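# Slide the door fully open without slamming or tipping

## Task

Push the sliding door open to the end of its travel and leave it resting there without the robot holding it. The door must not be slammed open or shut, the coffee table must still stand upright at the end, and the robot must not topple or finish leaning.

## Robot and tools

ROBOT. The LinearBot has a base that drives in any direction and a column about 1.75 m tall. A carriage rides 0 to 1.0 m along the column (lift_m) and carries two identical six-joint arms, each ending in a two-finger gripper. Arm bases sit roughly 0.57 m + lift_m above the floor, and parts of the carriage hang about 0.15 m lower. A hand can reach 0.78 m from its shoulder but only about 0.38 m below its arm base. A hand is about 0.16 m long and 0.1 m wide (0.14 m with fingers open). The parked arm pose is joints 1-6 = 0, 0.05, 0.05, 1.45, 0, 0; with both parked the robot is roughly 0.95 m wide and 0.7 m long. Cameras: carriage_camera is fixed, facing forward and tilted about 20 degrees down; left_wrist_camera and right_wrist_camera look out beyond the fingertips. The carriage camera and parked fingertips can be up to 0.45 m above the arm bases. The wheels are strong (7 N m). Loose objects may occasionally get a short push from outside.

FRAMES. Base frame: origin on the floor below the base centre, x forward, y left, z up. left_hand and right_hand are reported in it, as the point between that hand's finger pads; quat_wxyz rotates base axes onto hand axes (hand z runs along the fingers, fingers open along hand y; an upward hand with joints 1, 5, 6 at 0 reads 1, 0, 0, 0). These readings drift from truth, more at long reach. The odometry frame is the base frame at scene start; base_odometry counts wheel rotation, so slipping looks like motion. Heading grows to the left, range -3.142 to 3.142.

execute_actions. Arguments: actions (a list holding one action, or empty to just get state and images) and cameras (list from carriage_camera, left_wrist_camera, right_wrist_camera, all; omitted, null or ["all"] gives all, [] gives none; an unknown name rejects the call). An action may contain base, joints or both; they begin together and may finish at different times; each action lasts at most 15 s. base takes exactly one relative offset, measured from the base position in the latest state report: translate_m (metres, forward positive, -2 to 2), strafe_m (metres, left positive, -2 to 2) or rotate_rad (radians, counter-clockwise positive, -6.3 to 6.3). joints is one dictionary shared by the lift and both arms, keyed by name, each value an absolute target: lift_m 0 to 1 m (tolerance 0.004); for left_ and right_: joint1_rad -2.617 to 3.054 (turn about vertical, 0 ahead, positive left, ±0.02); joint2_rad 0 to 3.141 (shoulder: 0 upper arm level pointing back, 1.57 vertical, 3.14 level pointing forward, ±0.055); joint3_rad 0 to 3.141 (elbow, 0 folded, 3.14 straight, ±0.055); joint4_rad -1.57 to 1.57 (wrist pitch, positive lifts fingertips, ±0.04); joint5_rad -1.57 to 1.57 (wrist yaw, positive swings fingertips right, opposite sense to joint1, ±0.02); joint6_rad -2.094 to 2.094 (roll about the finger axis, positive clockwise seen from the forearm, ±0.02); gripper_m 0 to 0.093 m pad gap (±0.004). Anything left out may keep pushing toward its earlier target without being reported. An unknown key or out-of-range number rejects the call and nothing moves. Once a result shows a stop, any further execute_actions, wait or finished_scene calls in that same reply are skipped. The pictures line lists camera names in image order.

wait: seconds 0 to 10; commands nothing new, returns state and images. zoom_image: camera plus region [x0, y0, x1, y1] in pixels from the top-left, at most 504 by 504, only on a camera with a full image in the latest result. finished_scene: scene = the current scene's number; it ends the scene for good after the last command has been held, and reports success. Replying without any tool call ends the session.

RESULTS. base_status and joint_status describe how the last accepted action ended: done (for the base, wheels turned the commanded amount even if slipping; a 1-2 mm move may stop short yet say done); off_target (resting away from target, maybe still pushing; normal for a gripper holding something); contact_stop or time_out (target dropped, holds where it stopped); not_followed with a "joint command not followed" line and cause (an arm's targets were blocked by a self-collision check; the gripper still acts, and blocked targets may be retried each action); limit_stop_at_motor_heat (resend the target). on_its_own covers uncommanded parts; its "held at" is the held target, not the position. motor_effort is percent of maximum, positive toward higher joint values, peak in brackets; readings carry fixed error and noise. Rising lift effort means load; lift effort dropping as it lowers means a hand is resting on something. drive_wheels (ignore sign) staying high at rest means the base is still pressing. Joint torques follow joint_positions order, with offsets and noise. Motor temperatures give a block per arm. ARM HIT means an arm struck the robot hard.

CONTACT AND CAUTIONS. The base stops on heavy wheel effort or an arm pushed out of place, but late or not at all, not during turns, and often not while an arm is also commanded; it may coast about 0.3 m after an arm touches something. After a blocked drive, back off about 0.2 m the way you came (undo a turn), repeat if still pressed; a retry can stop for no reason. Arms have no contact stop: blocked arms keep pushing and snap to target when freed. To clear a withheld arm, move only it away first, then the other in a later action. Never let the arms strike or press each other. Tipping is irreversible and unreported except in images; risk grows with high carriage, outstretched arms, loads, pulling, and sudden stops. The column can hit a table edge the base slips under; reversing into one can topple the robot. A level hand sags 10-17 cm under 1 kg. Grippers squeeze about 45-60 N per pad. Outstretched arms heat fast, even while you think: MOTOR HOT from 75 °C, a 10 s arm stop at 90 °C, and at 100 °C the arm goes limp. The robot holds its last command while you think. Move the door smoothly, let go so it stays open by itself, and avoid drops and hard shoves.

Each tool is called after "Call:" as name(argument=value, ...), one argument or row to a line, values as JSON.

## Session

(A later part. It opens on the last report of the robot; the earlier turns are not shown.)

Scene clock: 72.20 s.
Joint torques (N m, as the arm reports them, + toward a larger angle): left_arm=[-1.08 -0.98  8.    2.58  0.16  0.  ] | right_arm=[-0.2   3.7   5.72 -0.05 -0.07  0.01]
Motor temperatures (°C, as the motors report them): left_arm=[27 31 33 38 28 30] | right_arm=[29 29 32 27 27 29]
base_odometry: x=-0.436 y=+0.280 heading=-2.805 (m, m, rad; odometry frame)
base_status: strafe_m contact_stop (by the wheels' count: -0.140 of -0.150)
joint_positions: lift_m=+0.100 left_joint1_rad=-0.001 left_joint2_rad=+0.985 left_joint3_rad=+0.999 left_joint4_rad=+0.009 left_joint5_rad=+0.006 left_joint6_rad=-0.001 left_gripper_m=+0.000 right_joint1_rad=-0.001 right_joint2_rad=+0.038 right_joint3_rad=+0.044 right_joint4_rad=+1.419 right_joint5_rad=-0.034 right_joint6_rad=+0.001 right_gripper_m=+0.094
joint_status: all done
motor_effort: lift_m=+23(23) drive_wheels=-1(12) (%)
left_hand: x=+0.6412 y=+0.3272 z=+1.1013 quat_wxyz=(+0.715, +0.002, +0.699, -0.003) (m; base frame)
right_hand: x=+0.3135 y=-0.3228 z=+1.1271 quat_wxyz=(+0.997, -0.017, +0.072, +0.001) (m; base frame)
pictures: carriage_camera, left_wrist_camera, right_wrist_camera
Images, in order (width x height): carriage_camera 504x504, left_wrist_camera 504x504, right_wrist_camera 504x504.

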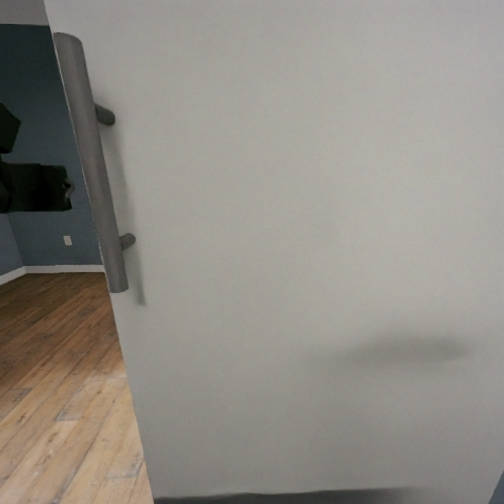

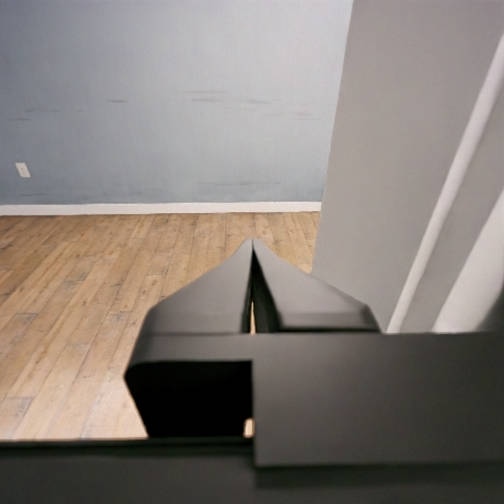

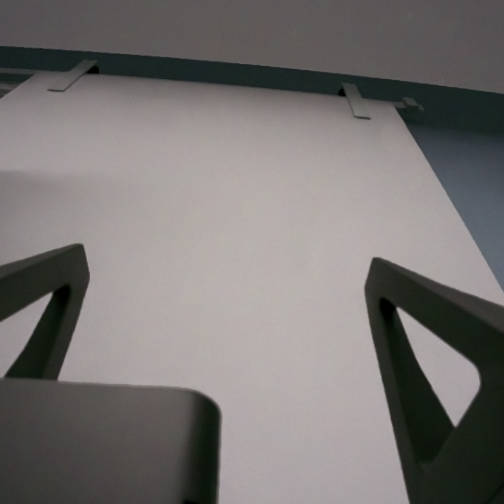

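Call:
execute_actions(
  actions=[
    {"base":{"strafe_m":-0.08},"joints":{"left_joint6_rad":0}},
  ],
)

Scene clock: 75.43 s.
Joint torques (N m, as the arm reports them, + toward a larger angle): left_arm=[-3.05 -0.56  7.77  2.69  1.01 -0.02] | right_arm=[-0.25  3.65  5.78 -0.02 -0.07  0.01]
Motor temperatures (°C, as the motors report them): left_arm=[27 31 33 38 28 30] | right_arm=[29 29 32 27 27 29]
base_odometry: x=-0.459 y=+0.345 heading=-2.804 (m, m, rad; odometry frame)
base_status: strafe_m contact_stop (by the wheels' count: -0.069 of -0.080)
joint_positions: lift_m=+0.100 left_joint1_rad=+0.022 left_joint2_rad=+0.979 left_joint3_rad=+0.999 left_joint4_rad=-0.003 left_joint5_rad=-0.070 left_joint6_rad=+0.000 left_gripper_m=+0.000 right_joint1_rad=-0.001 right_joint2_rad=+0.038 right_joint3_rad=+0.044 right_joint4_rad=+1.419 right_joint5_rad=-0.034 right_joint6_rad=+0.001 right_gripper_m=+0.094
joint_status: all done
motor_effort: lift_m=+23(23) drive_wheels=+2(15) (%)
left_hand: x=+0.6387 y=+0.3485 z=+1.1006 quat_wxyz=(+0.712, -0.033, +0.700, +0.032) (m; base frame)
right_hand: x=+0.3136 y=-0.3229 z=+1.1271 quat_wxyz=(+0.997, -0.017, +0.073, +0.001) (m; base frame)
pictures: carriage_camera, left_wrist_camera, right_wrist_camera
Images, in order (width x height): carriage_camera 504x504, left_wrist_camera 504x504, right_wrist_camera 504x504.

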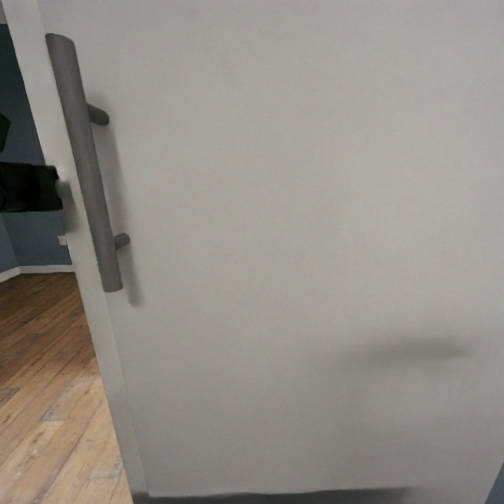

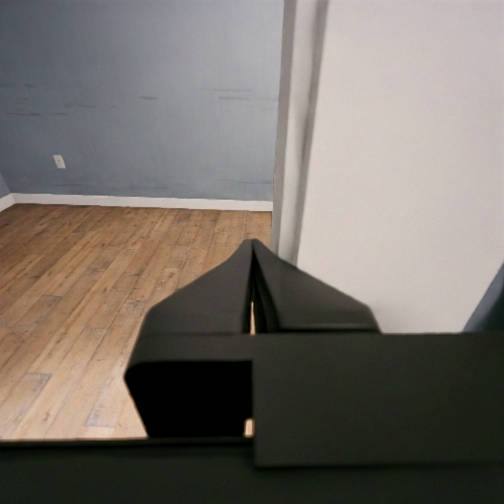

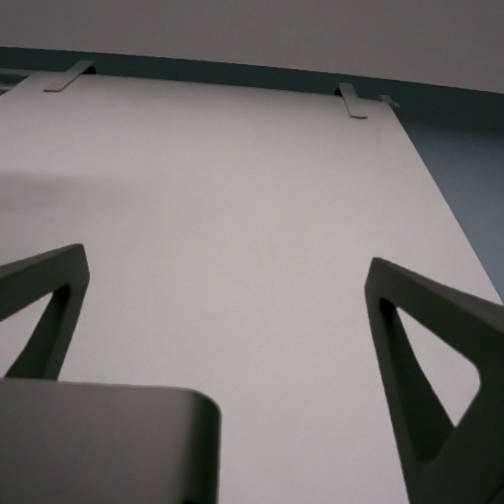

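Call:
execute_actions(
  actions=[
    {"base":{"strafe_m":0.03},"joints":{"left_joint6_rad":0}},
  ],
  cameras=[],
)

Call:
execute_actions(
  actions=[
    {"base":{"translate_m":-0.05},"joints":{"left_joint6_rad":0}},
  ],
)

Call:
execute_actions(
  actions=[
    {"base":{"strafe_m":-0.06},"joints":{"left_joint6_rad":0}},
  ],
)

Scene clock: 79.73 s.
Joint torques (N m, as the arm reports them, + toward a larger angle): left_arm=[-1.01 -0.64  7.92  2.71  0.15  0.  ] | right_arm=[-0.16  3.65  5.76 -0.05 -0.07  0.  ]
Motor temperatures (°C, as the motors report them): left_arm=[27 31 34 38 28 30] | right_arm=[29 29 32 27 27 29]
base_odometry: x=-0.449 y=+0.317 heading=-2.804 (m, m, rad; odometry frame)
base_status: done
joint_positions: lift_m=+0.100 left_joint1_rad=+0.000 left_joint2_rad=+0.979 left_joint3_rad=+0.999 left_joint4_rad=-0.002 left_joint5_rad=+0.007 left_joint6_rad=+0.000 left_gripper_m=+0.000 right_joint1_rad=-0.001 right_joint2_rad=+0.038 right_joint3_rad=+0.044 right_joint4_rad=+1.419 right_joint5_rad=-0.034 right_joint6_rad=+0.001 right_gripper_m=+0.094
joint_status: all done
motor_effort: lift_m=+23(23) drive_wheels=+2(7) (%)
left_hand: x=+0.6395 y=+0.3274 z=+1.1007 quat_wxyz=(+0.713, +0.002, +0.701, -0.002) (m; base frame)
right_hand: x=+0.3136 y=-0.3229 z=+1.1271 quat_wxyz=(+0.997, -0.017, +0.073, +0.001) (m; base frame)
pictures: none
No camera images: the call's "cameras" was empty. Leave "cameras" out to get every camera's image.

Scene clock: 80.90 s.
Joint torques (N m, as the arm reports them, + toward a larger angle): left_arm=[-1.06 -0.8   7.9   2.67  0.08 -0.01] | right_arm=[-0.22  3.67  5.81 -0.02 -0.07  0.01]
Motor temperatures (°C, as the motors report them): left_arm=[27 31 34 38 28 30] | right_arm=[29 29 32 27 27 29]
base_odometry: x=-0.402 y=+0.333 heading=-2.804 (m, m, rad; odometry frame)
base_status: done
joint_positions: lift_m=+0.100 left_joint1_rad=+0.000 left_joint2_rad=+0.981 left_joint3_rad=+0.999 left_joint4_rad=+0.000 left_joint5_rad=+0.007 left_joint6_rad=+0.000 left_gripper_m=+0.000 right_joint1_rad=-0.001 right_joint2_rad=+0.038 right_joint3_rad=+0.044 right_joint4_rad=+1.419 right_joint5_rad=-0.034 right_joint6_rad=+0.001 right_gripper_m=+0.094
joint_status: all done
motor_effort: lift_m=+23(23) drive_wheels=-2(8) (%)
left_hand: x=+0.6399 y=+0.3272 z=+1.1008 quat_wxyz=(+0.714, +0.003, +0.700, -0.003) (m; base frame)
right_hand: x=+0.3135 y=-0.3229 z=+1.1271 quat_wxyz=(+0.997, -0.017, +0.072, +0.001) (m; base frame)
pictures: carriage_camera, left_wrist_camera, right_wrist_camera
Images, in order (width x height): carriage_camera 504x504, left_wrist_camera 504x504, right_wrist_camera 504x504.

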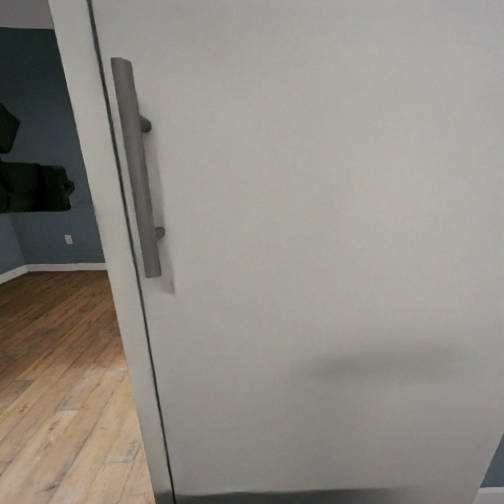

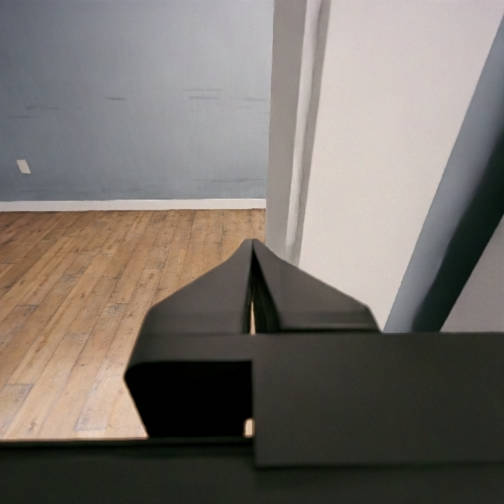

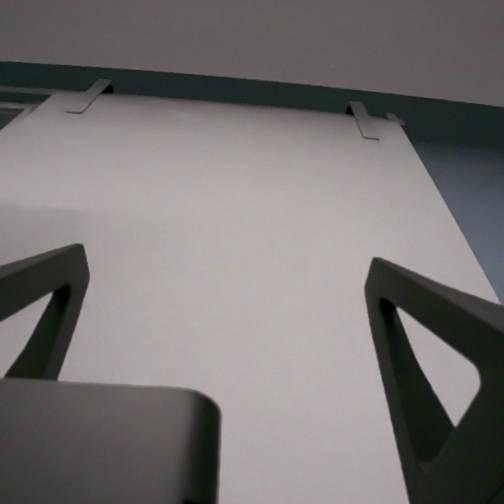

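Scene clock: 82.23 s.
Joint torques (N m, as the arm reports them, + toward a larger angle): left_arm=[-1.16 -0.78  7.91  2.7   0.12 -0.01] | right_arm=[-0.25  3.69  5.79 -0.05 -0.07  0.  ]
Motor temperatures (°C, as the motors report them): left_arm=[27 31 34 38 28 30] | right_arm=[29 29 32 27 27 29]
base_odometry: x=-0.422 y=+0.390 heading=-2.804 (m, m, rad; odometry frame)
base_status: done
joint_positions: lift_m=+0.100 left_joint1_rad=+0.000 left_joint2_rad=+0.981 left_joint3_rad=+0.999 left_joint4_rad=+0.000 left_joint5_rad=+0.009 left_joint6_rad=+0.000 left_gripper_m=+0.000 right_joint1_rad=-0.001 right_joint2_rad=+0.038 right_joint3_rad=+0.044 right_joint4_rad=+1.419 right_joint5_rad=-0.034 right_joint6_rad=+0.001 right_gripper_m=+0.094
joint_status: all done
motor_effort: lift_m=+23(23) drive_wheels=-1(8) (%)
left_hand: x=+0.6399 y=+0.3269 z=+1.1008 quat_wxyz=(+0.714, +0.003, +0.700, -0.003) (m; base frame)
right_hand: x=+0.3135 y=-0.3228 z=+1.1271 quat_wxyz=(+0.997, -0.017, +0.072, +0.001) (m; base frame)
pictures: carriage_camera, left_wrist_camera, right_wrist_camera
Images, in order (width x height): carriage_camera 504x504, left_wrist_camera 504x504, right_wrist_camera 504x504.

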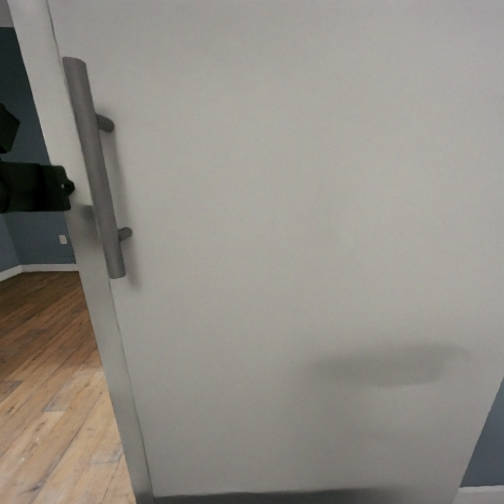

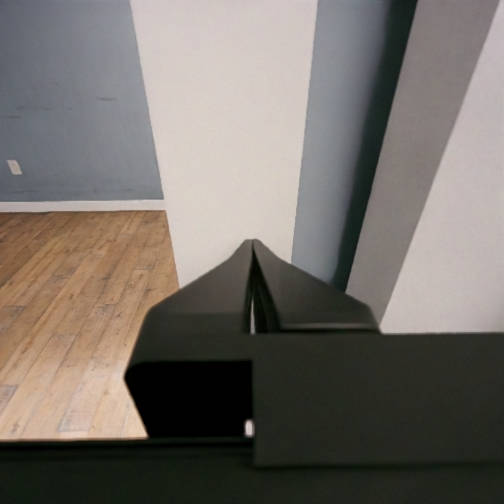

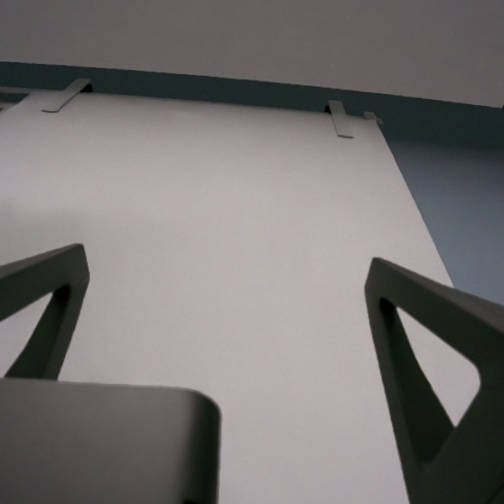

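Call:
execute_actions(
  actions=[
    {"base":{"strafe_m":-0.08},"joints":{"left_joint6_rad":0}},
  ],
)

Call:
execute_actions(
  actions=[
    {"base":{"strafe_m":-0.05},"joints":{"left_joint6_rad":0}},
  ],
)

Scene clock: 86.20 s.
Joint torques (N m, as the arm reports them, + toward a larger angle): left_arm=[-1.1  -0.79  7.8   2.64  0.16  0.01] | right_arm=[-0.24  3.66  5.75 -0.05 -0.06  0.03]
Motor temperatures (°C, as the motors report them): left_arm=[27 31 34 39 28 30] | right_arm=[29 29 33 27 27 29]
base_odometry: x=-0.445 y=+0.458 heading=-2.805 (m, m, rad; odometry frame)
base_status: strafe_m contact_stop (by the wheels' count: -0.071 of -0.080)
joint_positions: lift_m=+0.100 left_joint1_rad=-0.001 left_joint2_rad=+0.981 left_joint3_rad=+0.999 left_joint4_rad=+0.004 left_joint5_rad=+0.007 left_joint6_rad=-0.002 left_gripper_m=+0.000 right_joint1_rad=-0.001 right_joint2_rad=+0.038 right_joint3_rad=+0.044 right_joint4_rad=+1.419 right_joint5_rad=-0.034 right_joint6_rad=+0.001 right_gripper_m=+0.094
joint_status: all done
motor_effort: lift_m=+23(23) drive_wheels=-1(14) (%)
left_hand: x=+0.6399 y=+0.3271 z=+1.1017 quat_wxyz=(+0.715, +0.002, +0.699, -0.003) (m; base frame)
right_hand: x=+0.3136 y=-0.3228 z=+1.1271 quat_wxyz=(+0.997, -0.017, +0.073, +0.001) (m; base frame)
pictures: carriage_camera, left_wrist_camera, right_wrist_camera
Images, in order (width x height): carriage_camera 504x504, left_wrist_camera 504x504, right_wrist_camera 504x504.

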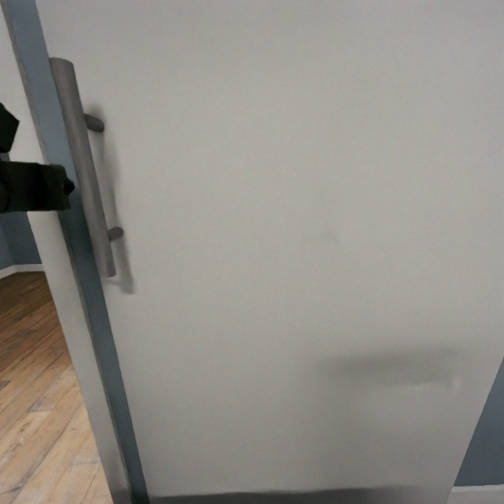

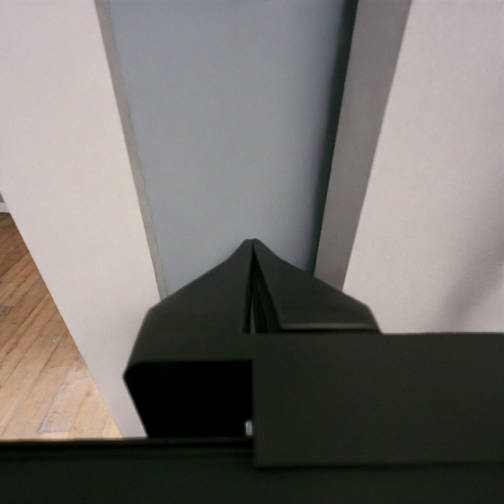

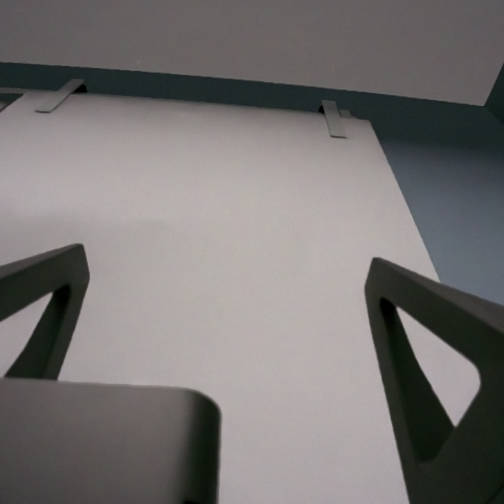

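not run: a stop came earlier in this reply.

Nearly at the stop.

Call:
execute_actions(
  actions=[
    {"base":{"strafe_m":-0.05},"joints":{"left_joint6_rad":0}},
  ],
)

Scene clock: 88.70 s.
Joint torques (N m, as the arm reports them, + toward a larger angle): left_arm=[-4.41 -0.6   7.65  2.6   1.26 -0.03] | right_arm=[-0.19  3.81  5.76 -0.04 -0.09 -0.01]
Motor temperatures (°C, as the motors report them): left_arm=[27 31 34 39 28 30] | right_arm=[29 29 33 27 27 29]
base_odometry: x=-0.460 y=+0.501 heading=-2.804 (m, m, rad; odometry frame)
base_status: strafe_m contact_stop (by the wheels' count: -0.046 of -0.050)
joint_positions: lift_m=+0.100 left_joint1_rad=+0.037 left_joint2_rad=+0.981 left_joint3_rad=+0.999 left_joint4_rad=+0.007 left_joint5_rad=-0.093 left_joint6_rad=+0.001 left_gripper_m=+0.000 right_joint1_rad=-0.001 right_joint2_rad=+0.038 right_joint3_rad=+0.044 right_joint4_rad=+1.419 right_joint5_rad=-0.034 right_joint6_rad=+0.001 right_gripper_m=+0.094
joint_status: all done
motor_effort: lift_m=+23(23) drive_wheels=+3(7) (%)
left_hand: x=+0.6383 y=+0.3580 z=+1.1025 quat_wxyz=(+0.715, -0.046, +0.696, +0.046) (m; base frame)
right_hand: x=+0.3136 y=-0.3228 z=+1.1271 quat_wxyz=(+0.997, -0.017, +0.073, +0.001) (m; base frame)
pictures: carriage_camera, left_wrist_camera, right_wrist_camera
Images, in order (width x height): carriage_camera 504x504, left_wrist_camera 504x504, right_wrist_camera 504x504.

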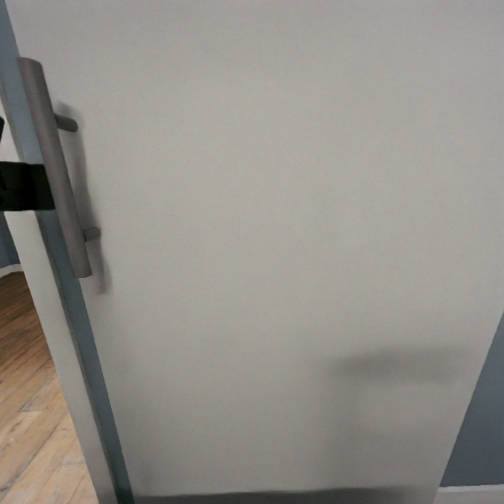

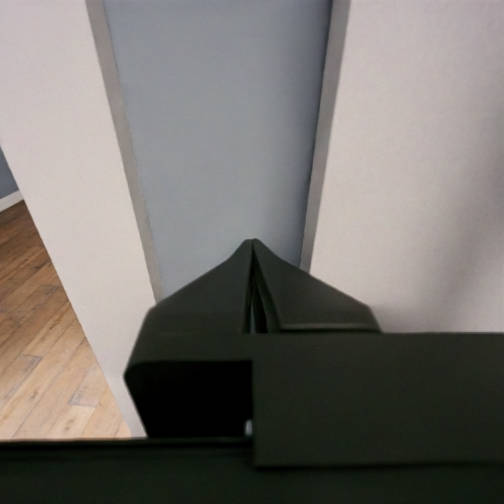

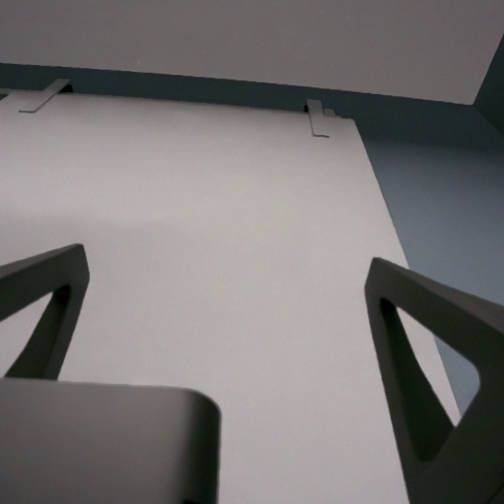

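Firm resistance: at the stop. Release.

Call:
execute_actions(
  actions=[
    {"base":{"strafe_m":0.06}},
  ],
)

Call:
wait(
  seconds=2,
)

Scene clock: 91.10 s.
Joint torques (N m, as the arm reports them, + toward a larger angle): left_arm=[-1.02 -0.82  7.81  2.63  0.13 -0.02] | right_arm=[-0.15  3.65  5.75 -0.01 -0.07  0.  ]
Motor temperatures (°C, as the motors report them): left_arm=[27 31 34 39 28 30] | right_arm=[29 29 33 27 27 29]
base_odometry: x=-0.440 y=+0.444 heading=-2.804 (m, m, rad; odometry frame)
base_status: done
joint_positions: lift_m=+0.100 left_joint1_rad=-0.002 left_joint2_rad=+0.981 left_joint3_rad=+0.999 left_joint4_rad=+0.008 left_joint5_rad=+0.007 left_joint6_rad=-0.001 left_gripper_m=+0.000 right_joint1_rad=-0.001 right_joint2_rad=+0.038 right_joint3_rad=+0.044 right_joint4_rad=+1.419 right_joint5_rad=-0.034 right_joint6_rad=+0.001 right_gripper_m=+0.094
joint_status: not commanded
motor_effort: lift_m=+23(23) drive_wheels=+1(7) (%)
left_hand: x=+0.6399 y=+0.3267 z=+1.1028 quat_wxyz=(+0.717, +0.003, +0.698, -0.003) (m; base frame)
right_hand: x=+0.3135 y=-0.3227 z=+1.1271 quat_wxyz=(+0.997, -0.017, +0.072, +0.001) (m; base frame)
pictures: carriage_camera, left_wrist_camera, right_wrist_camera
Images, in order (width x height): carriage_camera 504x504, left_wrist_camera 504x504, right_wrist_camera 504x504.

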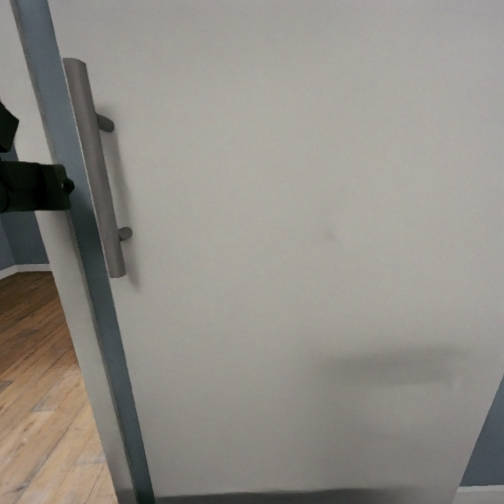

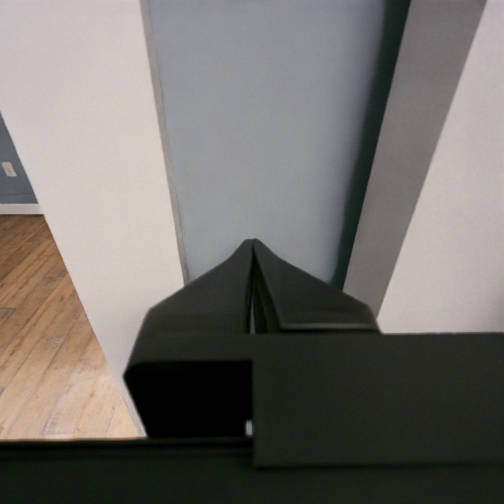

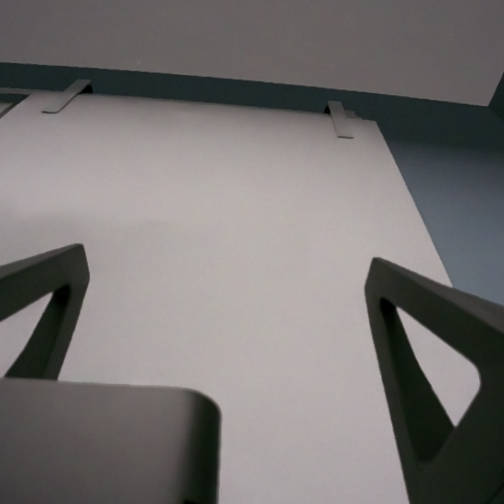

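Scene clock: 93.10 s.
Joint torques (N m, as the arm reports them, + toward a larger angle): left_arm=[-1.05 -0.74  7.76  2.54  0.14  0.02] | right_arm=[-0.19  3.67  5.78 -0.03 -0.06 -0.01]
Motor temperatures (°C, as the motors report them): left_arm=[27 31 34 39 28 30] | right_arm=[29 29 33 27 27 29]
base_odometry: x=-0.440 y=+0.444 heading=-2.804 (m, m, rad; odometry frame)
base_status: done
joint_positions: lift_m=+0.100 left_joint1_rad=-0.002 left_joint2_rad=+0.981 left_joint3_rad=+0.999 left_joint4_rad=+0.008 left_joint5_rad=+0.008 left_joint6_rad=-0.001 left_gripper_m=+0.000 right_joint1_rad=-0.001 right_joint2_rad=+0.038 right_joint3_rad=+0.044 right_joint4_rad=+1.419 right_joint5_rad=-0.034 right_joint6_rad=+0.001 right_gripper_m=+0.094
joint_status: not commanded
motor_effort: lift_m=+23(23) drive_wheels=+1(7) (%)
left_hand: x=+0.6399 y=+0.3266 z=+1.1028 quat_wxyz=(+0.717, +0.003, +0.698, -0.004) (m; base frame)
right_hand: x=+0.3135 y=-0.3227 z=+1.1271 quat_wxyz=(+0.997, -0.017, +0.072, +0.001) (m; base frame)
wait: 2.00 s; at rest by 0.27 s
pictures: carriage_camera, left_wrist_camera, right_wrist_camera
Images, in order (width x height): carriage_camera 504x504, left_wrist_camera 504x504, right_wrist_camera 504x504.

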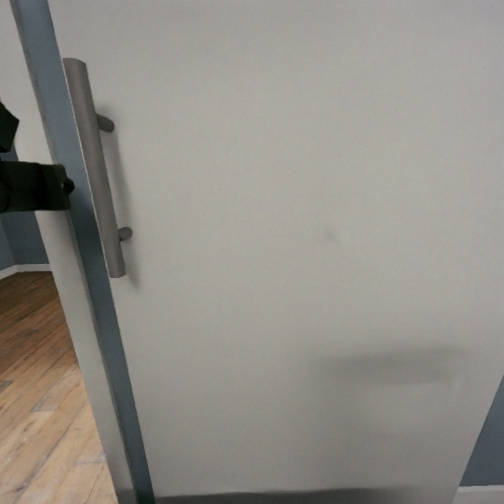

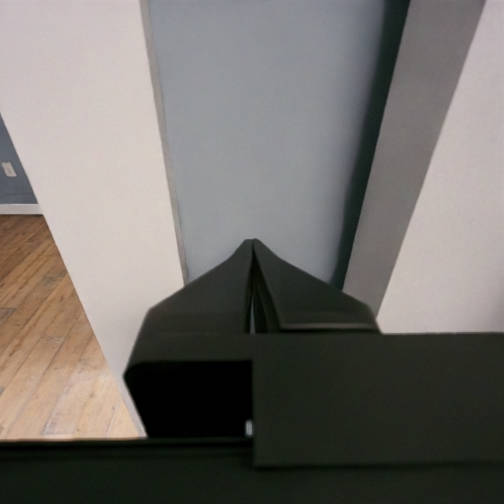

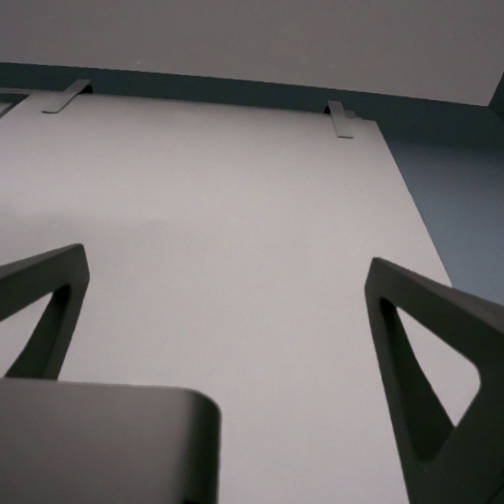

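Call:
finished_scene(
  scene=1,
)

The scene is finished: the task was done.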